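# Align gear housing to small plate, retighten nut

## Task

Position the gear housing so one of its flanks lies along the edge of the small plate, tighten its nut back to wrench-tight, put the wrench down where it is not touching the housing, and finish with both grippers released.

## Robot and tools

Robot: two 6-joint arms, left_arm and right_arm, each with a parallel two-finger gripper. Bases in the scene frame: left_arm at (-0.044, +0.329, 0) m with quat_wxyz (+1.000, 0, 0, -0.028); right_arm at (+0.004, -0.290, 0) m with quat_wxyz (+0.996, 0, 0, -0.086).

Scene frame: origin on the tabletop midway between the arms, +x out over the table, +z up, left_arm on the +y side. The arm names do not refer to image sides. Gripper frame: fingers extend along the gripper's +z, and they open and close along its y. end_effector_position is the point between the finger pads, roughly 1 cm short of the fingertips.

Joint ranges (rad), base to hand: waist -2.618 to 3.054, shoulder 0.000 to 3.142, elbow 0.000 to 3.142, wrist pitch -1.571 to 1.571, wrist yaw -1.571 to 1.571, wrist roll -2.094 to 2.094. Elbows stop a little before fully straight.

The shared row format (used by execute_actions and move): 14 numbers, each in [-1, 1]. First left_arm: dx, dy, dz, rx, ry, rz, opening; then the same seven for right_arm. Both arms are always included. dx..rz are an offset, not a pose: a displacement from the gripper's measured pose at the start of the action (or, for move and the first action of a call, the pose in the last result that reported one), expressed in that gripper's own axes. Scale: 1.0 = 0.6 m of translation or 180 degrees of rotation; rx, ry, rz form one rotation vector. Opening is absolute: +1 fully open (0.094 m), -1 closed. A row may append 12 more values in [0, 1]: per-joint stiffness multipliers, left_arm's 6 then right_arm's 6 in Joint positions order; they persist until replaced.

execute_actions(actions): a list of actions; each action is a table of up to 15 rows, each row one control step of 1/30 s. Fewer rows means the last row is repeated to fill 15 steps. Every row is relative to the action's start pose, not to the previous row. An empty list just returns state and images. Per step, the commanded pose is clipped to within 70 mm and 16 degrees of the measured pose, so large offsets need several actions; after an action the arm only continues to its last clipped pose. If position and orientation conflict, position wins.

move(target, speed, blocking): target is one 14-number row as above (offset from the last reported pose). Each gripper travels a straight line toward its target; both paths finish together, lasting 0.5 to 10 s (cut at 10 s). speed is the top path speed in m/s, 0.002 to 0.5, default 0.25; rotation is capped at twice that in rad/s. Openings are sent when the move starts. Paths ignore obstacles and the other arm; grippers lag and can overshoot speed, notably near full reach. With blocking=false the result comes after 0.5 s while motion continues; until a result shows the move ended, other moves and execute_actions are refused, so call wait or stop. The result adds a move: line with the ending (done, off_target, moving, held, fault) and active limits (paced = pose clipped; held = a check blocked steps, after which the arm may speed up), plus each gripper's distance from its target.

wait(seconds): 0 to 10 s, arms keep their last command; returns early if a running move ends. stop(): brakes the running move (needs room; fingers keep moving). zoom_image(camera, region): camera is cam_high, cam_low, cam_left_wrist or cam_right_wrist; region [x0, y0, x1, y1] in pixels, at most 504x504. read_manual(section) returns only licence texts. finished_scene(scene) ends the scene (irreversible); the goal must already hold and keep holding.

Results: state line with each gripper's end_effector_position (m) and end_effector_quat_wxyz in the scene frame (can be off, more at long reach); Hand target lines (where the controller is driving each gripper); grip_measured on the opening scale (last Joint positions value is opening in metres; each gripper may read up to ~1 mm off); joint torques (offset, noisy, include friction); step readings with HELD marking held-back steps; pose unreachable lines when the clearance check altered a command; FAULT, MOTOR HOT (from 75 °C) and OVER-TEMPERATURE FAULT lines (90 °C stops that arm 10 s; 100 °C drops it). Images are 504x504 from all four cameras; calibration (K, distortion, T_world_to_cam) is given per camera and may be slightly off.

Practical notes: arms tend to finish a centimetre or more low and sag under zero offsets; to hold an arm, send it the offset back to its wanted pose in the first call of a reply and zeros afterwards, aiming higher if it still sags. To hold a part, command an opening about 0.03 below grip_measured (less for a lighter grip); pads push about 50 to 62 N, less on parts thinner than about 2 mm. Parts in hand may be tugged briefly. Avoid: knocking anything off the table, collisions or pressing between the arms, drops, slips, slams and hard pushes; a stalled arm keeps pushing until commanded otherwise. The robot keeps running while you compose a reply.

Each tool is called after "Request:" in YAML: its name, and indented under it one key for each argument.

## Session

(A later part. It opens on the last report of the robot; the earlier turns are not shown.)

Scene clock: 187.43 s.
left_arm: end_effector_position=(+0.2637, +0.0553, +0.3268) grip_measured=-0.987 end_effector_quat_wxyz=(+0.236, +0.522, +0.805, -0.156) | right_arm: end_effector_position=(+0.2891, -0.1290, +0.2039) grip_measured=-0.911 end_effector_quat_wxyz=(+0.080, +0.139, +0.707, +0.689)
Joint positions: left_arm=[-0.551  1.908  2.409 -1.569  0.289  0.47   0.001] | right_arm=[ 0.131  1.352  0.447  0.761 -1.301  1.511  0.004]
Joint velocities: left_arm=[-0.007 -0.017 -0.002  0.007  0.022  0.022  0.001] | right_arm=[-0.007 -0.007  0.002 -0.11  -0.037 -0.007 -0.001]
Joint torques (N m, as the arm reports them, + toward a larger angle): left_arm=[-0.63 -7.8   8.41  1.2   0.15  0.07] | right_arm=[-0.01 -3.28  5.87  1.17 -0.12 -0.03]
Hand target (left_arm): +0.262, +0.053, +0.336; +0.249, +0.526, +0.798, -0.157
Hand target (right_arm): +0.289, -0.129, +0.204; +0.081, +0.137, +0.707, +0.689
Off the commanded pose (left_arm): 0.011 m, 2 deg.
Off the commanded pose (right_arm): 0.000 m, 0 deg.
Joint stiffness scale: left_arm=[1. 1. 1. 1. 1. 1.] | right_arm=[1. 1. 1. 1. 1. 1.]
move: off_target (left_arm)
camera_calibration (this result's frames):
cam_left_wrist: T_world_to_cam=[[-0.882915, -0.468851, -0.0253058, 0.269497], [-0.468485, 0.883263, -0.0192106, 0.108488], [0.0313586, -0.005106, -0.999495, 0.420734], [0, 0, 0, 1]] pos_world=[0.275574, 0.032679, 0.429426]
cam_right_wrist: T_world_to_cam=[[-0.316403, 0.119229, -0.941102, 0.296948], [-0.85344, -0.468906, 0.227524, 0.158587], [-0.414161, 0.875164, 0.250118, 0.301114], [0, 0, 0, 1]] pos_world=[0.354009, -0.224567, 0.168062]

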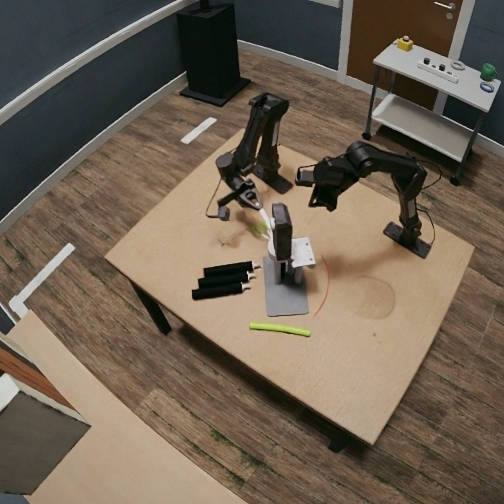

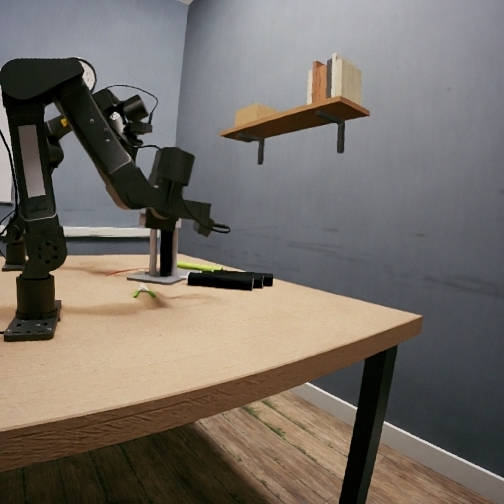

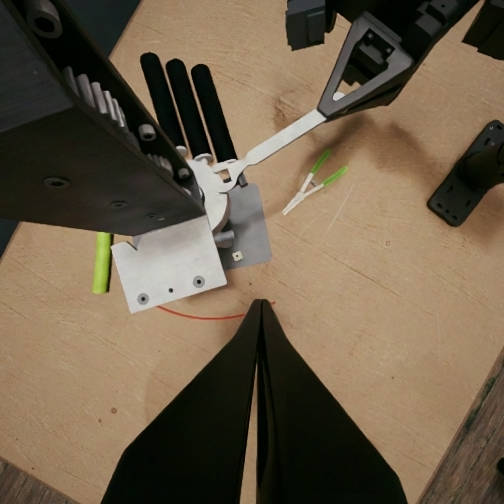

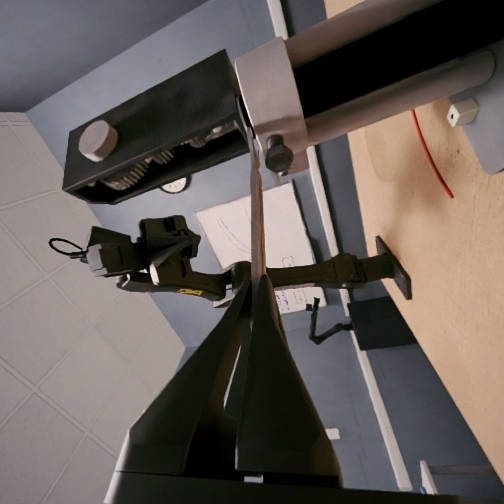

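Request:
move:
  target: [-0.05,-0.04,0.09,0,0,0,-1,0.025,0.035,0,-0.01,0.02,-0.035,-1]
  speed: 0.06

Request:
zoom_image:
  camera: "cam_left_wrist"
  region: [90,150,290,300]

Scene clock: 189.13 s.
left_arm: end_effector_position=(+0.2646, -0.0012, +0.2980) grip_measured=-0.987 end_effector_quat_wxyz=(+0.232, +0.523, +0.806, -0.154) | right_arm: end_effector_position=(+0.2812, -0.1269, +0.2144) grip_measured=-0.911 end_effector_quat_wxyz=(+0.085, +0.106, +0.706, +0.696)
Joint positions: left_arm=[-0.678  1.983  2.376 -1.441  0.224  0.357  0.001] | right_arm=[ 0.131  1.334  0.447  0.807 -1.341  1.52   0.004]
Joint velocities: left_arm=[-0.012 -0.002  0.002  0.007 -0.051  0.007 -0.001] | right_arm=[ 0.002  0.007 -0.012  0.022 -0.007 -0.022  0.001]
Joint torques (N m, as the arm reports them, + toward a larger angle): left_arm=[-0.47 -9.43  4.81  1.39  0.15 -0.07] | right_arm=[ 0.74 -4.68  6.66  1.34 -0.19 -0.02]
Hand target (left_arm): +0.265, -0.004, +0.298; +0.236, +0.522, +0.805, -0.156
Hand target (right_arm): +0.277, -0.124, +0.226; +0.097, +0.077, +0.705, +0.699
Off the commanded pose (left_arm): 0.003 m, 1 deg.
Off the commanded pose (right_arm): 0.013 m, 4 deg.
Joint stiffness scale: left_arm=[1. 1. 1. 1. 1. 1.] | right_arm=[1. 1. 1. 1. 1. 1.]
move: off_target (right_arm)
camera_calibration (this result's frames):
cam_left_wrist: T_world_to_cam=[[-0.88374, -0.467366, -0.0239423, 0.242886], [-0.467276, 0.88406, -0.00954163, 0.155054], [0.0256259, 0.00275537, -0.999668, 0.39322], [0, 0, 0, 1]] pos_world=[0.277025, -0.0246441, 0.400384]
cam_right_wrist: T_world_to_cam=[[-0.269158, 0.111737, -0.956592, 0.293107], [-0.844934, -0.504078, 0.17886, 0.154031], [-0.462212, 0.856399, 0.230087, 0.308786], [0, 0, 0, 1]] pos_world=[0.351762, -0.219551, 0.181786]

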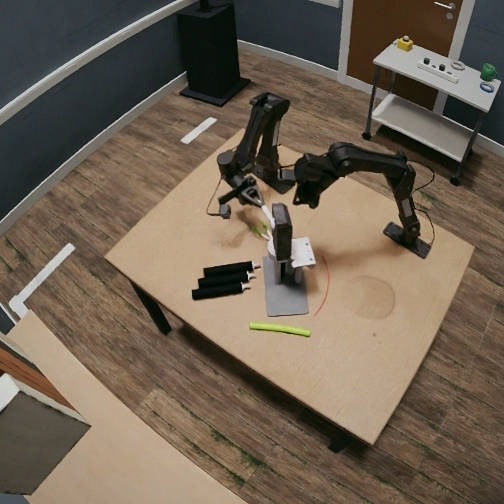

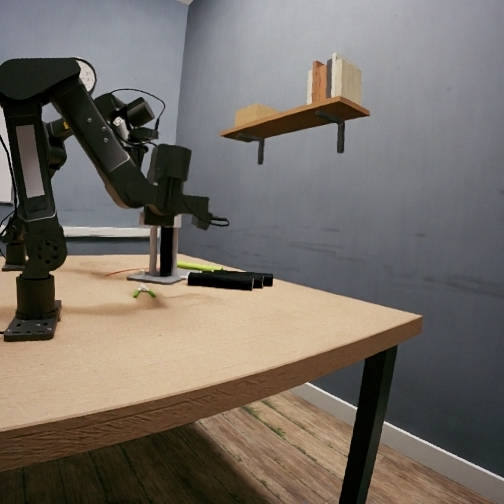

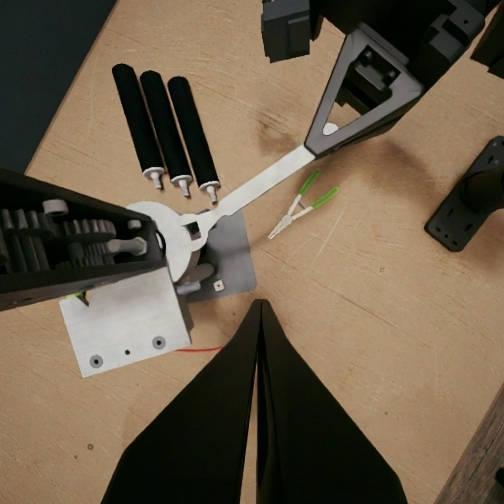

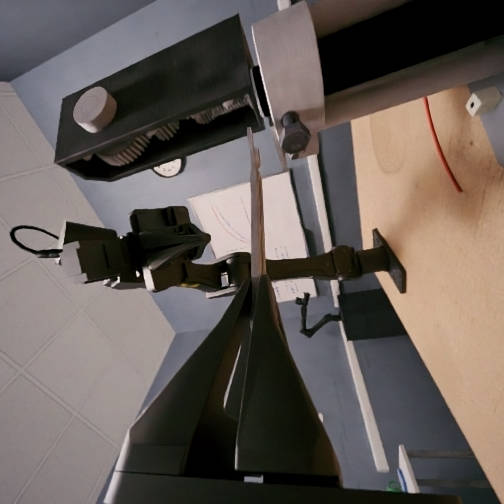

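Region (90, 150, 290, 300) of cam_left_wrist's 504x504 image, scaled by 2.520, with more detail than that image has; it fills the top 378 rows of this view, and the rest is white.

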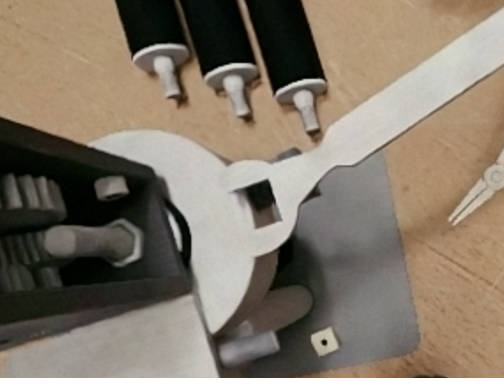

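Request:
move:
  target: [0,0,0,0,0,0,-1,-0.02,0.004,0.04,0,0,-0.01,-1]
  speed: 0.015

Request:
zoom_image:
  camera: "cam_left_wrist"
  region: [90,150,290,300]

Scene clock: 191.33 s.
left_arm: end_effector_position=(+0.2649, -0.0013, +0.2981) grip_measured=-0.987 end_effector_quat_wxyz=(+0.232, +0.522, +0.806, -0.154) | right_arm: end_effector_position=(+0.2928, -0.1087, +0.2084) grip_measured=-0.911 end_effector_quat_wxyz=(+0.077, +0.110, +0.708, +0.693)
Joint positions: left_arm=[-0.678  1.983  2.376 -1.44   0.224  0.356  0.001] | right_arm=[ 0.207  1.404  0.482  0.828 -1.27   1.525  0.004]
Joint velocities: left_arm=[-0.002 -0.022 -0.007  0.051  0.022 -0.066 -0.   ] | right_arm=[-0.002 -0.002  0.002 -0.022 -0.007  0.081 -0.001]
Joint torques (N m, as the arm reports them, + toward a larger angle): left_arm=[-0.05 -9.07  5.91  1.31  0.14  0.03] | right_arm=[ 0.8  -3.14  7.81  1.39  0.04 -0.08]
Hand target (left_arm): +0.265, -0.001, +0.298; +0.232, +0.523, +0.806, -0.154
Hand target (right_arm): +0.298, -0.107, +0.216; +0.095, +0.095, +0.707, +0.695
Off the commanded pose (left_arm): 0.000 m, 0 deg.
Off the commanded pose (right_arm): 0.010 m, 3 deg.
Joint stiffness scale: left_arm=[1. 1. 1. 1. 1. 1.] | right_arm=[1. 1. 1. 1. 1. 1.]
move: off_target (right_arm)
camera_calibration (this result's frames):
cam_left_wrist: T_world_to_cam=[[-0.883092, -0.468569, -0.024346, 0.243049], [-0.46846, 0.883424, -0.0103417, 0.155803], [0.0263536, 0.0022725, -0.99965, 0.393128], [0, 0, 0, 1]] pos_world=[0.277261, -0.0246481, 0.400519]
cam_right_wrist: T_world_to_cam=[[-0.287003, 0.105668, -0.952084, 0.292134], [-0.839127, -0.507136, 0.196667, 0.168292], [-0.462055, 0.855364, 0.234219, 0.298952], [0, 0, 0, 1]] pos_world=[0.363194, -0.201235, 0.175018]

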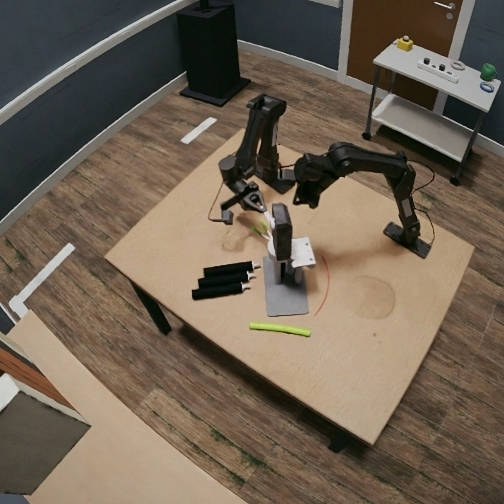

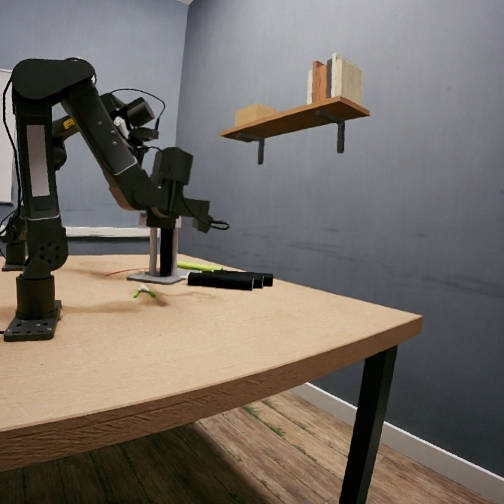

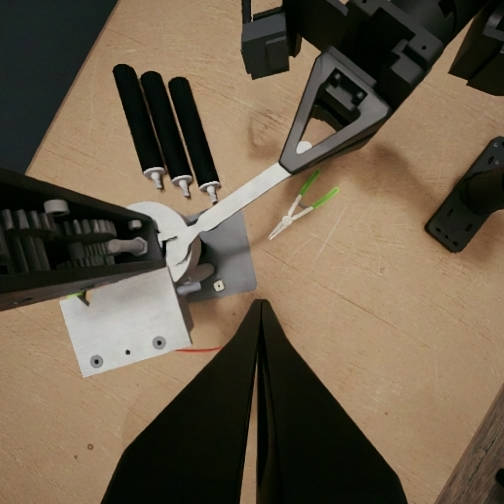

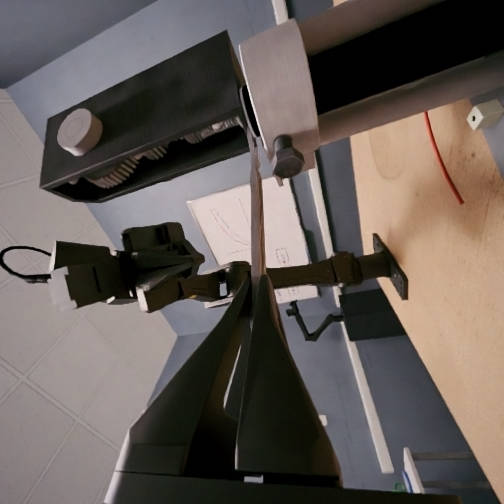

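Region (90, 150, 290, 300) of cam_left_wrist's 504x504 image, scaled by 2.520, with more detail than that image has; it fills the top 378 rows of this view, and the rest is white.

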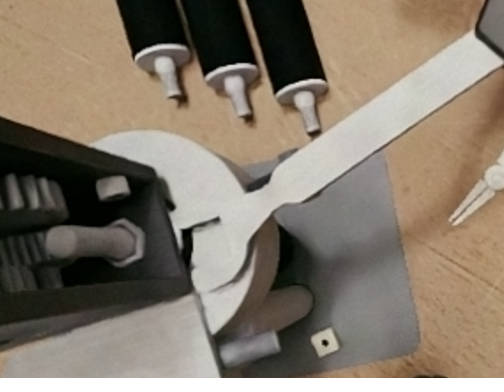

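Too low and too left. Correct.

Request:
move:
  target: [0,0,0,0,0,0,-1,-0.012,0.022,-0.016,-0.01,0,-0.025,-1]
  speed: 0.015

Request:
zoom_image:
  camera: "cam_left_wrist"
  region: [90,150,290,300]

Scene clock: 194.53 s.
left_arm: end_effector_position=(+0.2649, -0.0013, +0.2981) grip_measured=-0.987 end_effector_quat_wxyz=(+0.232, +0.522, +0.806, -0.154) | right_arm: end_effector_position=(+0.2957, -0.1181, +0.2156) grip_measured=-0.911 end_effector_quat_wxyz=(+0.096, +0.097, +0.703, +0.698)
Joint positions: left_arm=[-0.678  1.983  2.376 -1.44   0.224  0.356  0.001] | right_arm=[ 0.169  1.414  0.482  0.908 -1.3    1.549  0.004]
Joint velocities: left_arm=[-0.012 -0.027  0.012  0.007  0.007  0.007 -0.   ] | right_arm=[-0.007 -0.002  0.007  0.066 -0.007 -0.081 -0.001]
Joint torques (N m, as the arm reports them, + toward a larger angle): left_arm=[-0.06 -9.08  5.89  1.25  0.12  0.02] | right_arm=[-0.68 -3.14  7.07  1.36 -0.17 -0.03]
Hand target (left_arm): +0.265, -0.001, +0.298; +0.232, +0.522, +0.806, -0.154
Hand target (right_arm): +0.298, -0.119, +0.222; +0.106, +0.081, +0.701, +0.700
Off the commanded pose (left_arm): 0.000 m, 0 deg.
Off the commanded pose (right_arm): 0.006 m, 2 deg.
Joint stiffness scale: left_arm=[1. 1. 1. 1. 1. 1.] | right_arm=[1. 1. 1. 1. 1. 1.]
move: done
camera_calibration (this result's frames):
cam_left_wrist: T_world_to_cam=[[-0.883092, -0.468569, -0.024346, 0.243049], [-0.46846, 0.883424, -0.0103417, 0.155803], [0.0263536, 0.0022725, -0.99965, 0.393128], [0, 0, 0, 1]] pos_world=[0.277261, -0.0246481, 0.400519]
cam_right_wrist: T_world_to_cam=[[-0.241185, 0.11653, -0.963458, 0.291039], [-0.851016, -0.502585, 0.15225, 0.178169], [-0.466477, 0.856638, 0.220385, 0.311041], [0, 0, 0, 1]] pos_world=[0.366913, -0.21082, 0.184729]

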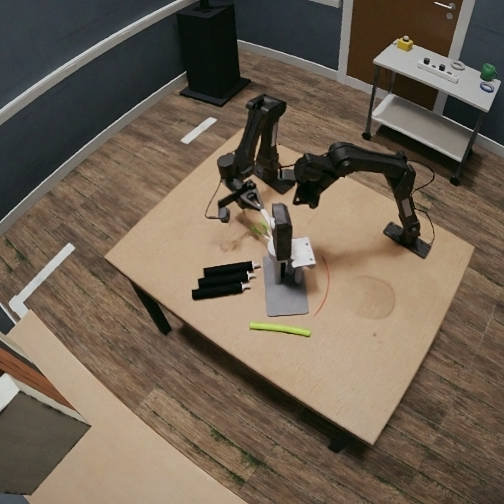

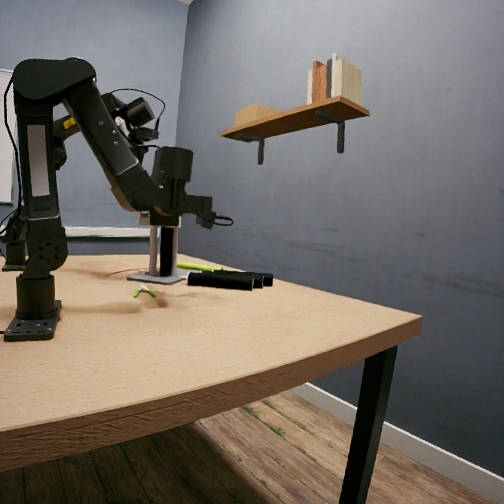

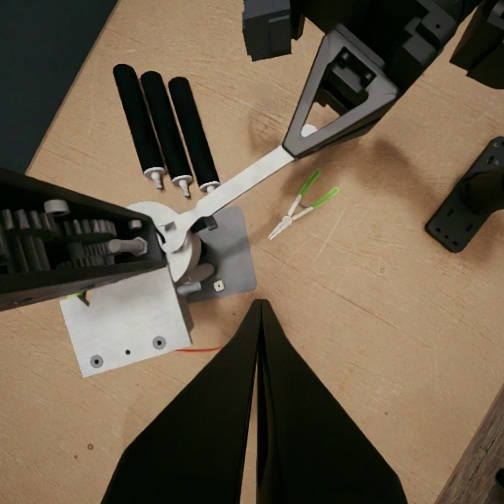

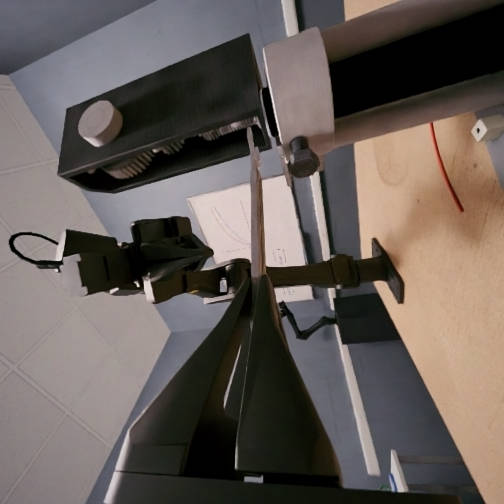

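Region (90, 150, 290, 300) of cam_left_wrist's 504x504 image, scaled by 2.520, with more detail than that image has; it fills the top 378 rows of this view, and the rest is white.

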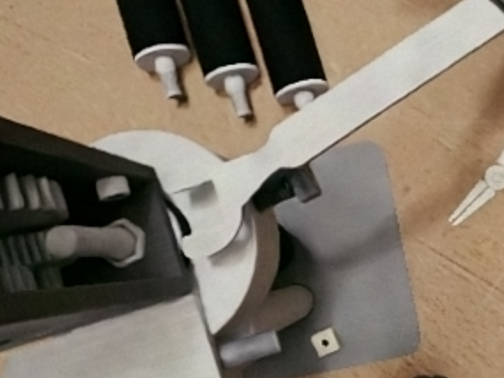

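Now ~4 mm too right; forward along gripper axis.

Request:
move:
  target: [0,0,0,0,0,0,-1,-0.006,0.006,0.02,0,0,-0.01,-1]
  speed: 0.012

Request:
zoom_image:
  camera: "cam_left_wrist"
  region: [90,150,290,300]

Scene clock: 196.13 s.
left_arm: end_effector_position=(+0.2649, -0.0013, +0.2981) grip_measured=-0.987 end_effector_quat_wxyz=(+0.232, +0.522, +0.806, -0.154) | right_arm: end_effector_position=(+0.2953, -0.1093, +0.2127) grip_measured=-0.911 end_effector_quat_wxyz=(+0.092, +0.096, +0.704, +0.698)
Joint positions: left_arm=[-0.678  1.983  2.376 -1.44   0.224  0.356  0.001] | right_arm=[ 0.204  1.424  0.482  0.908 -1.272  1.543  0.004]
Joint velocities: left_arm=[-0.002  0.012 -0.002  0.051 -0.007 -0.095  0.   ] | right_arm=[-0.007 -0.012  0.022 -0.007  0.007 -0.037  0.001]
Joint torques (N m, as the arm reports them, + toward a larger angle): left_arm=[-0.08 -9.13  5.97  1.29  0.14  0.  ] | right_arm=[ 0.84 -3.35  8.15  1.15  0.11 -0.15]
Hand target (left_arm): +0.265, -0.001, +0.298; +0.232, +0.522, +0.806, -0.154
Hand target (right_arm): +0.302, -0.108, +0.219; +0.107, +0.086, +0.704, +0.697
Off the commanded pose (left_arm): 0.000 m, 0 deg.
Off the commanded pose (right_arm): 0.010 m, 2 deg.
Joint stiffness scale: left_arm=[1. 1. 1. 1. 1. 1.] | right_arm=[1. 1. 1. 1. 1. 1.]
move: done
camera_calibration (this result's frames):
cam_left_wrist: T_world_to_cam=[[-0.883092, -0.468569, -0.024346, 0.243049], [-0.46846, 0.883424, -0.0103417, 0.155803], [0.0263536, 0.0022725, -0.99965, 0.393128], [0, 0, 0, 1]] pos_world=[0.277261, -0.0246481, 0.400519]
cam_right_wrist: T_world_to_cam=[[-0.245864, 0.112258, -0.962782, 0.287848], [-0.84689, -0.508054, 0.157031, 0.179903], [-0.471517, 0.853979, 0.219982, 0.305268], [0, 0, 0, 1]] pos_world=[0.367069, -0.201605, 0.18173]

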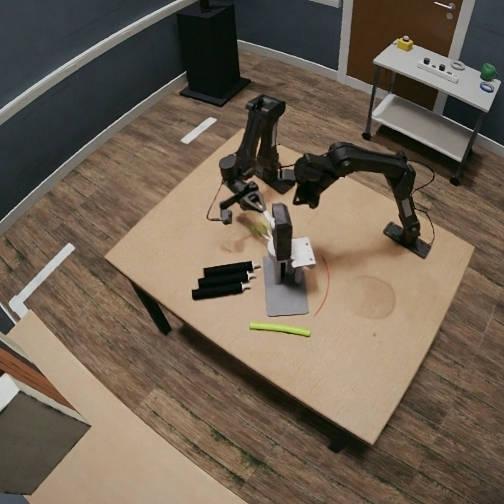

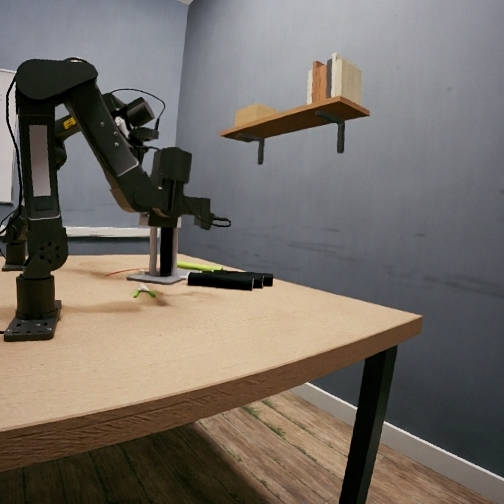

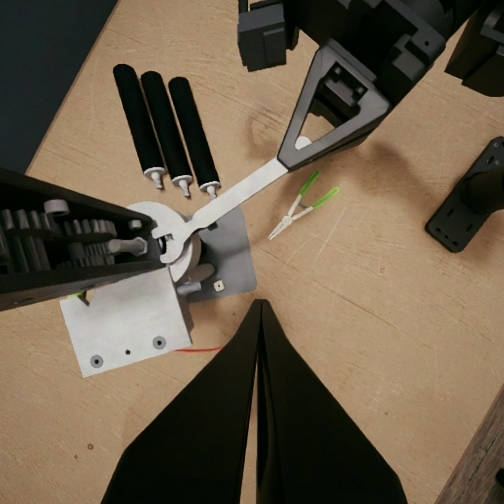

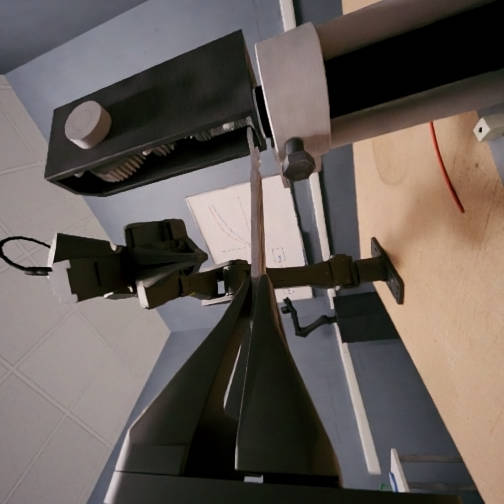

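Region (90, 150, 290, 300) of cam_left_wrist's 504x504 image, scaled by 2.520, with more detail than that image has; it fills the top 378 rows of this view, and the rest is white.

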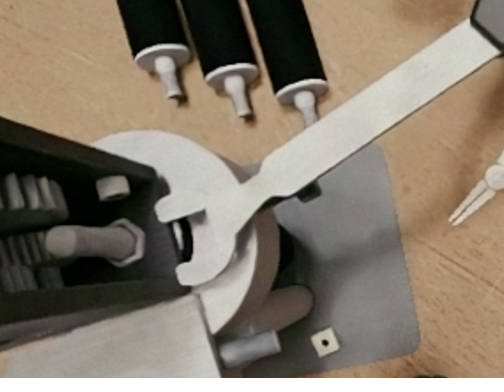

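Request:
move:
  target: [0,0,0,0,0,0,-1,-0.02,0.008,0.008,0,0,0,-1]
  speed: 0.012

Request:
move:
  target: [0,0,0,0,0,0,-1,-0.026,0.004,0.028,0,0,0,-1]
  speed: 0.012

Request:
zoom_image:
  camera: "cam_left_wrist"
  region: [90,150,290,300]

Scene clock: 197.63 s.
left_arm: end_effector_position=(+0.2649, -0.0012, +0.2981) grip_measured=-0.987 end_effector_quat_wxyz=(+0.232, +0.522, +0.806, -0.154) | right_arm: end_effector_position=(+0.2978, -0.1082, +0.2116) grip_measured=-0.911 end_effector_quat_wxyz=(+0.077, +0.095, +0.705, +0.698)
Joint positions: left_arm=[-0.678  1.983  2.376 -1.44   0.223  0.356  0.001] | right_arm=[ 0.204  1.449  0.505  0.895 -1.293  1.548  0.004]
Joint velocities: left_arm=[-0.017 -0.012  0.002 -0.022  0.022  0.007 -0.   ] | right_arm=[-0.017  0.002 -0.007  0.037 -0.022  0.066  0.001]
Joint torques (N m, as the arm reports them, + toward a larger angle): left_arm=[ 0.08 -9.06  6.02  1.3   0.16  0.01] | right_arm=[ 0.47 -3.24  8.26  1.14  0.23 -0.03]
Hand target (left_arm): +0.265, -0.001, +0.298; +0.232, +0.522, +0.806, -0.154
Hand target (right_arm): +0.308, -0.108, +0.218; +0.092, +0.096, +0.704, +0.698
Off the commanded pose (left_arm): 0.000 m, 0 deg.
Off the commanded pose (right_arm): 0.012 m, 2 deg.
Joint stiffness scale: left_arm=[1. 1. 1. 1. 1. 1.] | right_arm=[1. 1. 1. 1. 1. 1.]
move: off_target (right_arm)
camera_calibration (this result's frames):
cam_left_wrist: T_world_to_cam=[[-0.882997, -0.468731, -0.0246564, 0.243181], [-0.468626, 0.883337, -0.0102284, 0.155797], [0.0265743, 0.002523, -0.999644, 0.393053], [0, 0, 0, 1]] pos_world=[0.277293, -0.0246266, 0.400503]
cam_right_wrist: T_world_to_cam=[[-0.267437, 0.108563, -0.95744, 0.292212], [-0.832773, -0.525895, 0.172984, 0.173296], [-0.484733, 0.843593, 0.231052, 0.306194], [0, 0, 0, 1]] pos_world=[0.370887, -0.198892, 0.179052]

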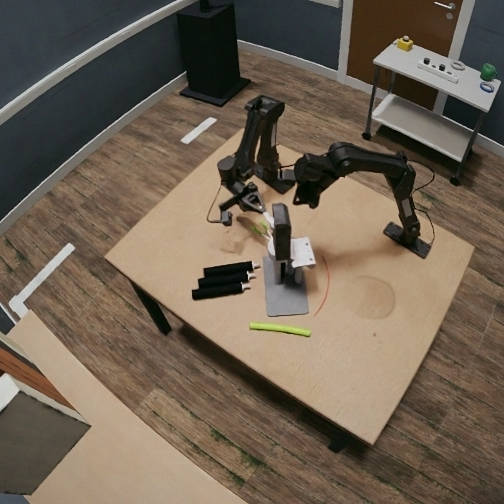

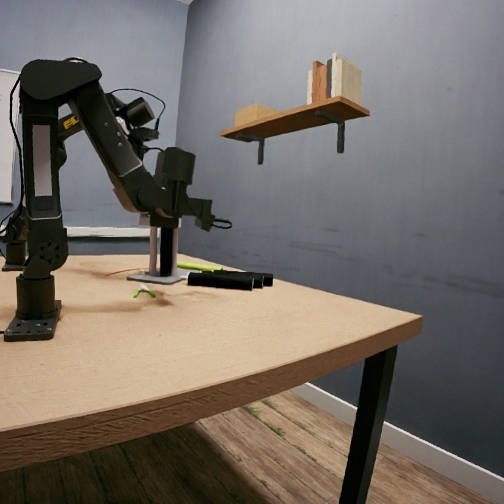

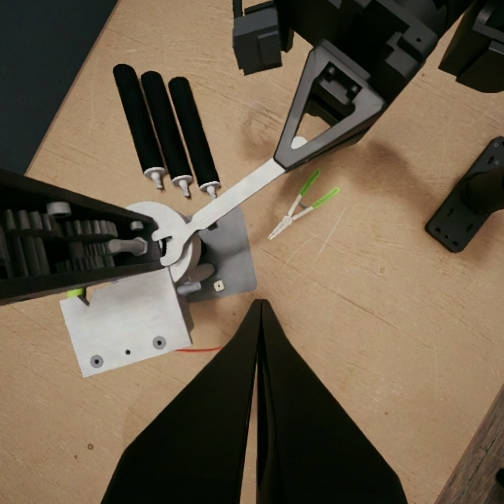

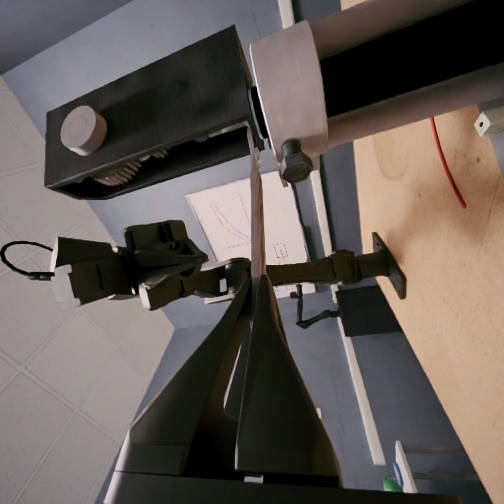

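Scene clock: 199.77 s.
left_arm: end_effector_position=(+0.2649, -0.0012, +0.2981) grip_measured=-0.987 end_effector_quat_wxyz=(+0.232, +0.522, +0.806, -0.154) | right_arm: end_effector_position=(+0.3026, -0.1038, +0.2108) grip_measured=-0.911 end_effector_quat_wxyz=(+0.065, +0.085, +0.706, +0.700)
Joint positions: left_arm=[-0.678  1.983  2.376 -1.44   0.223  0.356  0.001] | right_arm=[ 0.214  1.497  0.541  0.907 -1.316  1.552  0.004]
Joint velocities: left_arm=[-0.007  0.012 -0.002 -0.037  0.037 -0.037 -0.001] | right_arm=[-0.002  0.012 -0.012  0.066 -0.051 -0.022  0.001]
Joint torques (N m, as the arm reports them, + toward a larger angle): left_arm=[ 0.03 -9.06  5.92  1.24  0.13  0.01] | right_arm=[ 3.34 -2.77  8.43  1.14  0.66  0.08]
Hand target (left_arm): +0.265, -0.001, +0.298; +0.232, +0.522, +0.806, -0.154
Hand target (right_arm): +0.316, -0.096, +0.214; +0.077, +0.095, +0.705, +0.699
Off the commanded pose (left_arm): 0.000 m, 0 deg.
Off the commanded pose (right_arm): 0.017 m, 2 deg.
Joint stiffness scale: left_arm=[1. 1. 1. 1. 1. 1.] | right_arm=[1. 1. 1. 1. 1. 1.]
move: off_target (right_arm)
camera_calibration (this result's frames):
cam_left_wrist: T_world_to_cam=[[-0.882997, -0.468731, -0.0246564, 0.243181], [-0.468626, 0.883337, -0.0102284, 0.155797], [0.0265743, 0.002523, -0.999644, 0.393053], [0, 0, 0, 1]] pos_world=[0.277293, -0.0246266, 0.400503]
cam_right_wrist: T_world_to_cam=[[-0.274146, 0.101501, -0.956317, 0.293299], [-0.814314, -0.553513, 0.17469, 0.170844], [-0.511602, 0.826632, 0.234397, 0.310641], [0, 0, 0, 1]] pos_world=[0.378452, -0.191992, 0.177828]

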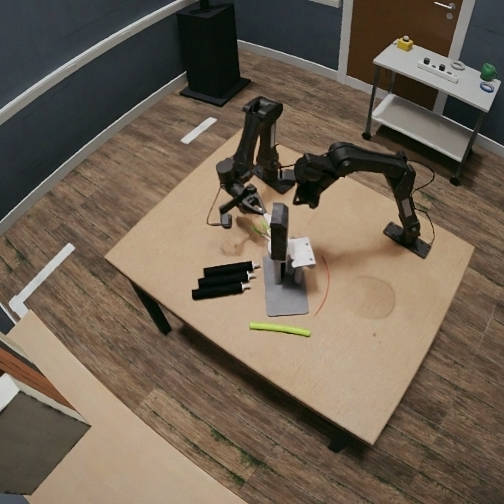

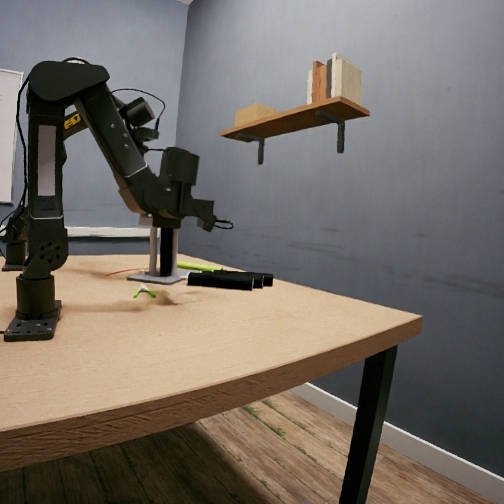

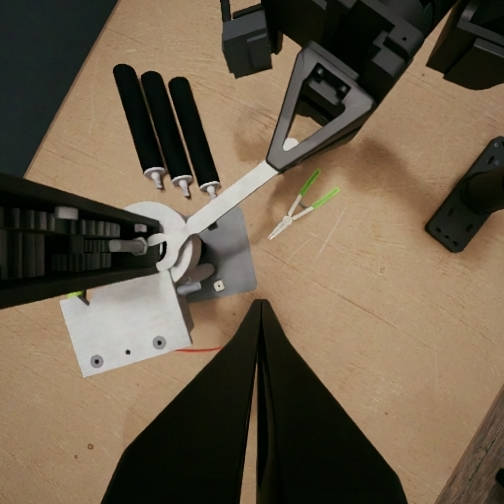

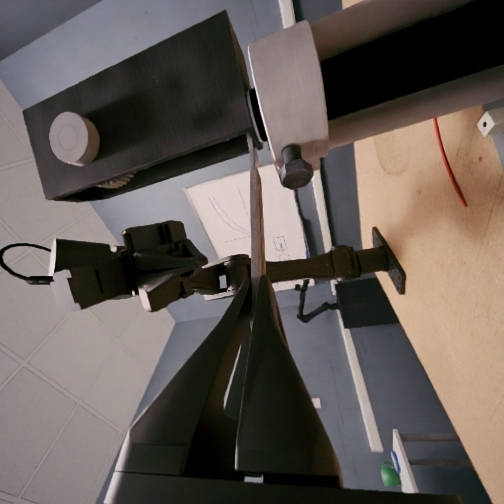

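Region (90, 150, 290, 300) of cam_left_wrist's 504x504 image, scaled by 2.520, with more detail than that image has; it fills the top 378 rows of this view, and the rest is white.

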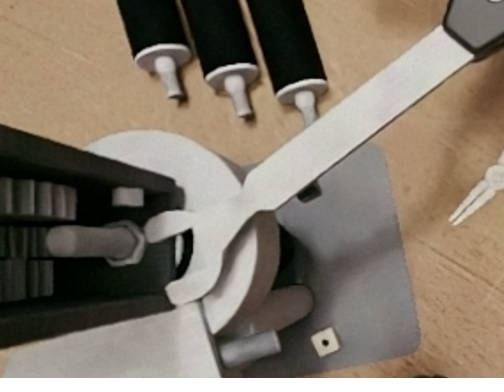

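Request:
move:
  target: [0,0,0,0,0,0,-1,-0.004,0.008,-0.011,0,-0.03,-0.01,-1]
  speed: 0.012

Request:
zoom_image:
  camera: "cam_left_wrist"
  region: [90,150,290,300]

Scene clock: 204.27 s.
left_arm: end_effector_position=(+0.2650, -0.0012, +0.2980) grip_measured=-0.987 end_effector_quat_wxyz=(+0.232, +0.522, +0.806, -0.154) | right_arm: end_effector_position=(+0.3001, -0.1070, +0.2119) grip_measured=-0.911 end_effector_quat_wxyz=(+0.084, +0.102, +0.705, +0.697)
Joint positions: left_arm=[-0.678  1.983  2.376 -1.44   0.223  0.356  0.001] | right_arm=[ 0.212  1.444  0.502  0.895 -1.267  1.551  0.004]
Joint velocities: left_arm=[ 0.007  0.032 -0.007  0.095 -0.037 -0.007  0.   ] | right_arm=[ 0.002 -0.007 -0.002 -0.051 -0.007  0.066 -0.   ]
Joint torques (N m, as the arm reports them, + toward a larger angle): left_arm=[-0.19 -9.06  5.96  1.27  0.16  0.01] | right_arm=[-0.7  -5.53  5.11  1.19  0.35 -0.14]
Hand target (left_arm): +0.265, -0.001, +0.298; +0.232, +0.522, +0.806, -0.154
Hand target (right_arm): +0.304, -0.111, +0.216; +0.108, +0.106, +0.703, +0.695
Off the commanded pose (left_arm): 0.000 m, 0 deg.
Off the commanded pose (right_arm): 0.006 m, 3 deg.
Joint stiffness scale: left_arm=[1. 1. 1. 1. 1. 1.] | right_arm=[1. 1. 1. 1. 1. 1.]
move: off_target (right_arm)
camera_calibration (this result's frames):
cam_left_wrist: T_world_to_cam=[[-0.882902, -0.468893, -0.0249669, 0.243312], [-0.468792, 0.883251, -0.0101152, 0.155791], [0.026795, 0.00277354, -0.999637, 0.392978], [0, 0, 0, 1]] pos_world=[0.277325, -0.0246052, 0.400486]
cam_right_wrist: T_world_to_cam=[[-0.266322, 0.113132, -0.957222, 0.293072], [-0.842289, -0.510153, 0.174051, 0.180005], [-0.468639, 0.852611, 0.231155, 0.302367], [0, 0, 0, 1]] pos_world=[0.371369, -0.199127, 0.179311]

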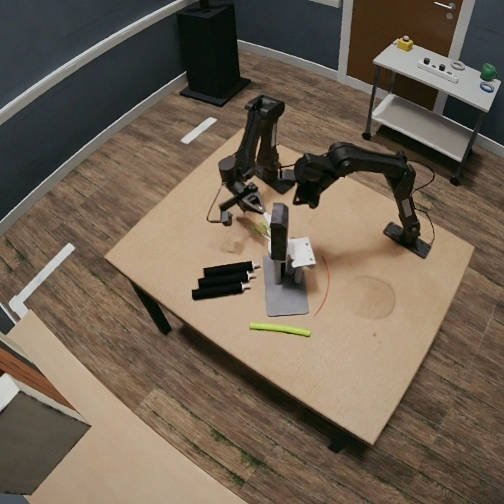

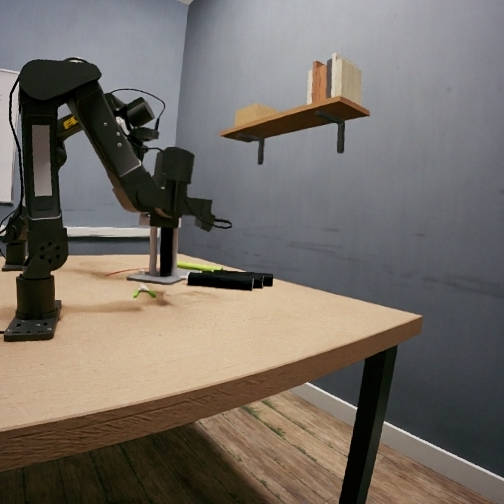

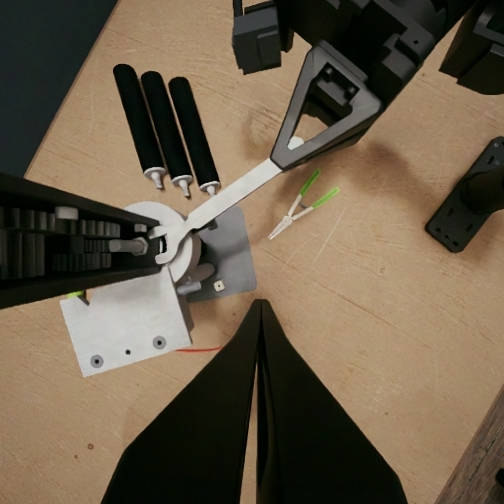

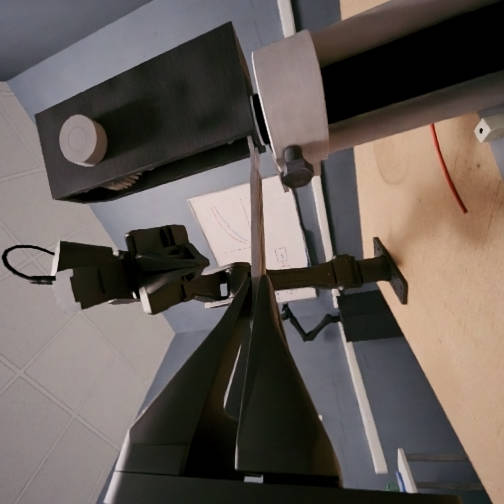

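Region (90, 150, 290, 300) of cam_left_wrist's 504x504 image, scaled by 2.520, with more detail than that image has; it fills the top 378 rows of this view, and the rest is white.

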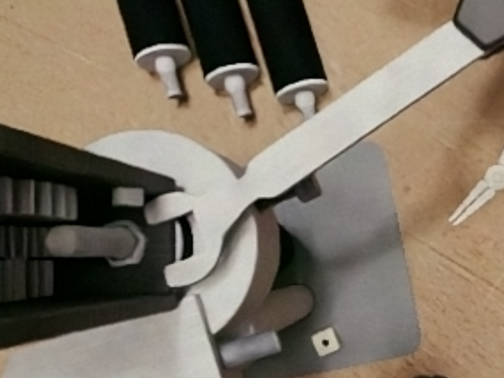

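Request:
move:
  target: [0,0,0,0,0,0,-1,0.034,0.008,0.018,0,-0.085,-0.01,-1]
  speed: 0.03

Request:
zoom_image:
  camera: "cam_left_wrist"
  region: [110,200,210,280]

Scene clock: 209.10 s.
left_arm: end_effector_position=(+0.2650, -0.0012, +0.2980) grip_measured=-0.987 end_effector_quat_wxyz=(+0.232, +0.522, +0.806, -0.154) | right_arm: end_effector_position=(+0.2814, -0.0898, +0.2136) grip_measured=-0.911 end_effector_quat_wxyz=(+0.168, +0.180, +0.691, +0.680)
Joint positions: left_arm=[-0.678  1.983  2.376 -1.44   0.223  0.356  0.001] | right_arm=[ 0.391  1.179  0.334  0.815 -0.855  1.561  0.004]
Joint velocities: left_arm=[ 0.002 -0.017 -0.012 -0.037 -0.051  0.037  0.001] | right_arm=[-0.012 -0.002 -0.017 -0.051  0.007  0.007  0.001]
Joint torques (N m, as the arm reports them, + toward a larger angle): left_arm=[-0.05 -9.06  5.92  1.26  0.14 -0.01] | right_arm=[ 0.61 -3.87  5.72  1.42  0.36 -0.08]
Hand target (left_arm): +0.265, -0.001, +0.298; +0.232, +0.522, +0.806, -0.154
Hand target (right_arm): +0.283, -0.093, +0.217; +0.187, +0.183, +0.686, +0.678
Off the commanded pose (left_arm): 0.000 m, 0 deg.
Off the commanded pose (right_arm): 0.004 m, 2 deg.
Joint stiffness scale: left_arm=[1. 1. 1. 1. 1. 1.] | right_arm=[1. 1. 1. 1. 1. 1.]
move: done
camera_calibration (this result's frames):
cam_left_wrist: T_world_to_cam=[[-0.882902, -0.468893, -0.0249669, 0.243312], [-0.468792, 0.883251, -0.0101152, 0.155791], [0.026795, 0.00277354, -0.999637, 0.392978], [0, 0, 0, 1]] pos_world=[0.277325, -0.0246052, 0.400486]
cam_right_wrist: T_world_to_cam=[[-0.224675, 0.161159, -0.961015, 0.281168], [-0.938905, -0.299686, 0.16925, 0.219928], [-0.260727, 0.940328, 0.218645, 0.230549], [0, 0, 0, 1]] pos_world=[0.329773, -0.196195, 0.182575]

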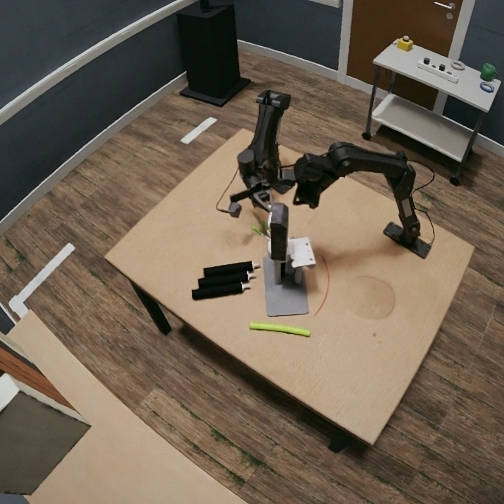

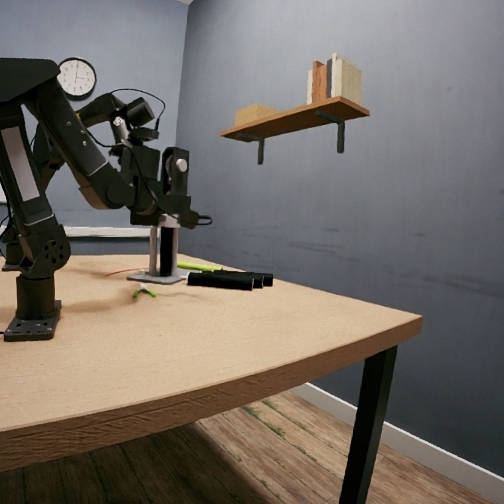

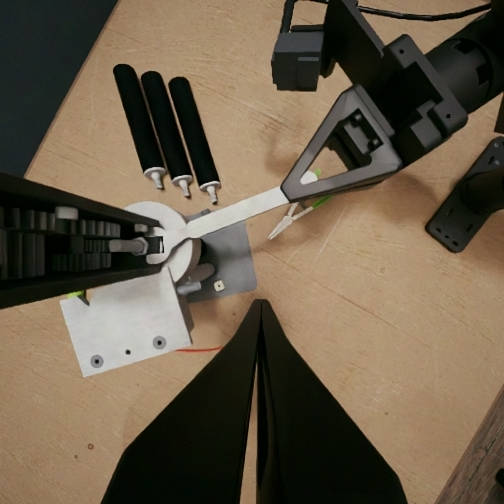

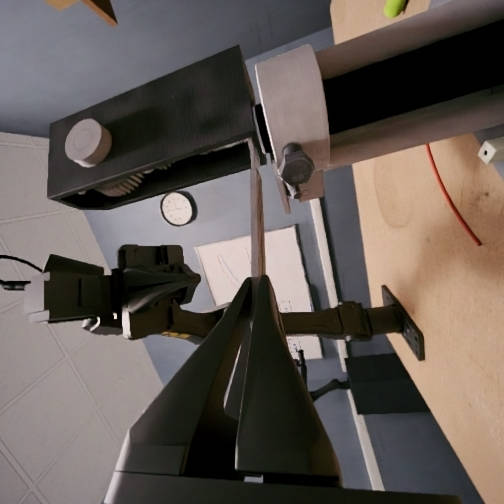

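Region (110, 200, 210, 280) of cam_left_wrist's 504x504 image, scaled by 5.040, with more detail than that image has; it fills the top 403 rows of this view, and the rest is white.

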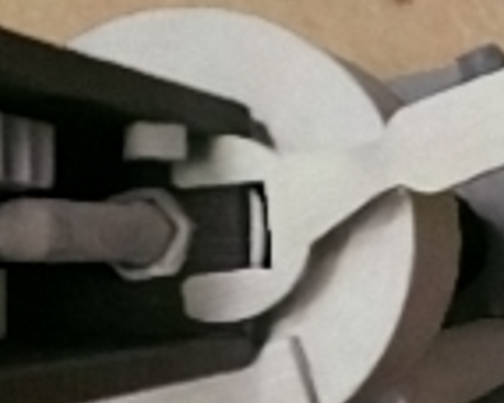

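Request:
move:
  target: [0,0,0,0,0,0,-1,-0.032,0.0,0.028,0,0.03,0,-1]
  speed: 0.012

Request:
zoom_image:
  camera: "cam_left_wrist"
  region: [110,200,210,280]

Scene clock: 213.50 s.
left_arm: end_effector_position=(+0.2650, -0.0012, +0.2980) grip_measured=-0.987 end_effector_quat_wxyz=(+0.232, +0.522, +0.806, -0.154) | right_arm: end_effector_position=(+0.2836, -0.0858, +0.2113) grip_measured=-0.911 end_effector_quat_wxyz=(+0.113, +0.123, +0.701, +0.693)
Joint positions: left_arm=[-0.678  1.983  2.376 -1.44   0.223  0.356  0.001] | right_arm=[ 0.329  1.334  0.409  0.898 -1.079  1.559  0.004]
Joint velocities: left_arm=[-0.017 -0.017  0.012 -0.095  0.081  0.007 -0.   ] | right_arm=[-0.012  0.012  0.002 -0.022 -0.095 -0.037 -0.   ]
Joint torques (N m, as the arm reports them, + toward a larger angle): left_arm=[-0.06 -9.01  6.05  1.3   0.14 -0.03] | right_arm=[ 1.67 -0.99  9.4   1.13  0.91 -0.05]
Hand target (left_arm): +0.265, -0.001, +0.298; +0.232, +0.522, +0.806, -0.154
Hand target (right_arm): +0.304, -0.085, +0.213; +0.135, +0.147, +0.699, +0.687
Off the commanded pose (left_arm): 0.000 m, 0 deg.
Off the commanded pose (right_arm): 0.023 m, 4 deg.
Joint stiffness scale: left_arm=[1. 1. 1. 1. 1. 1.] | right_arm=[1. 1. 1. 1. 1. 1.]
move: off_target (right_arm)
camera_calibration (this result's frames):
cam_left_wrist: T_world_to_cam=[[-0.882902, -0.468893, -0.0249669, 0.243312], [-0.468792, 0.883251, -0.0101152, 0.155791], [0.026795, 0.00277354, -0.999637, 0.392978], [0, 0, 0, 1]] pos_world=[0.277325, -0.0246052, 0.400486]
cam_right_wrist: T_world_to_cam=[[-0.245979, 0.128658, -0.960698, 0.281988], [-0.878227, -0.448975, 0.164736, 0.194486], [-0.410135, 0.884233, 0.223429, 0.264463], [0, 0, 0, 1]] pos_world=[0.348632, -0.182808, 0.179778]

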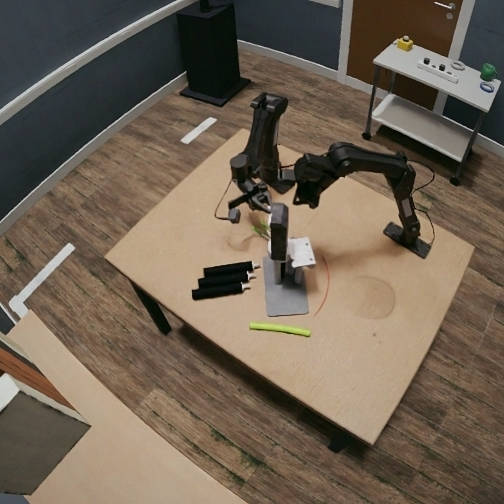

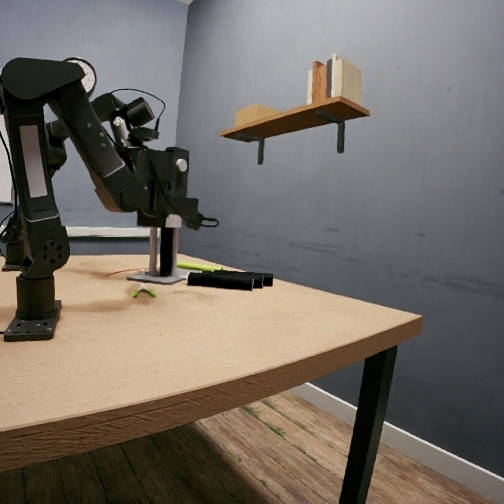

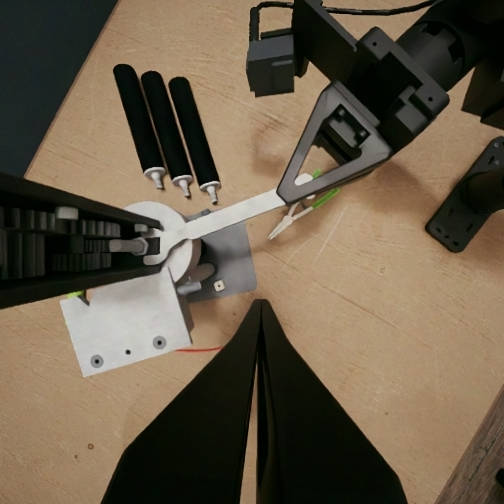

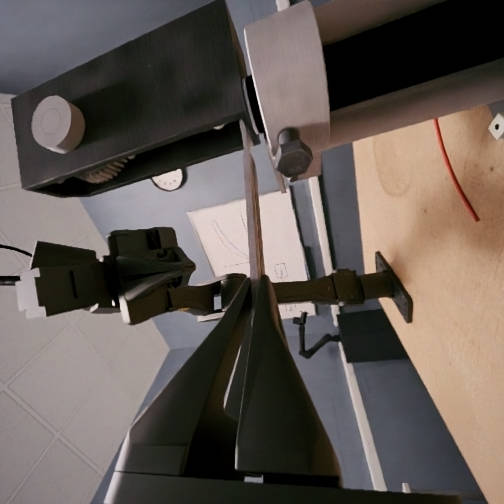

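Region (110, 200, 210, 280) of cam_left_wrist's 504x504 image, scaled by 5.040, with more detail than that image has; it fills the top 403 rows of this view, and the rest is white.

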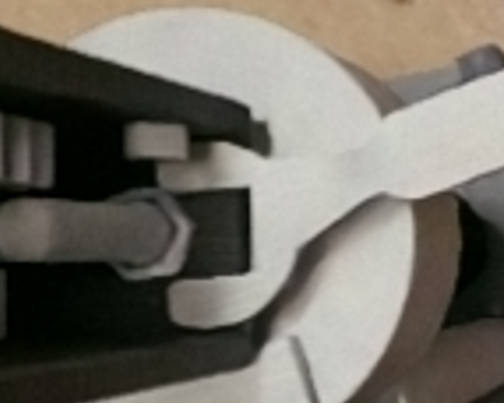

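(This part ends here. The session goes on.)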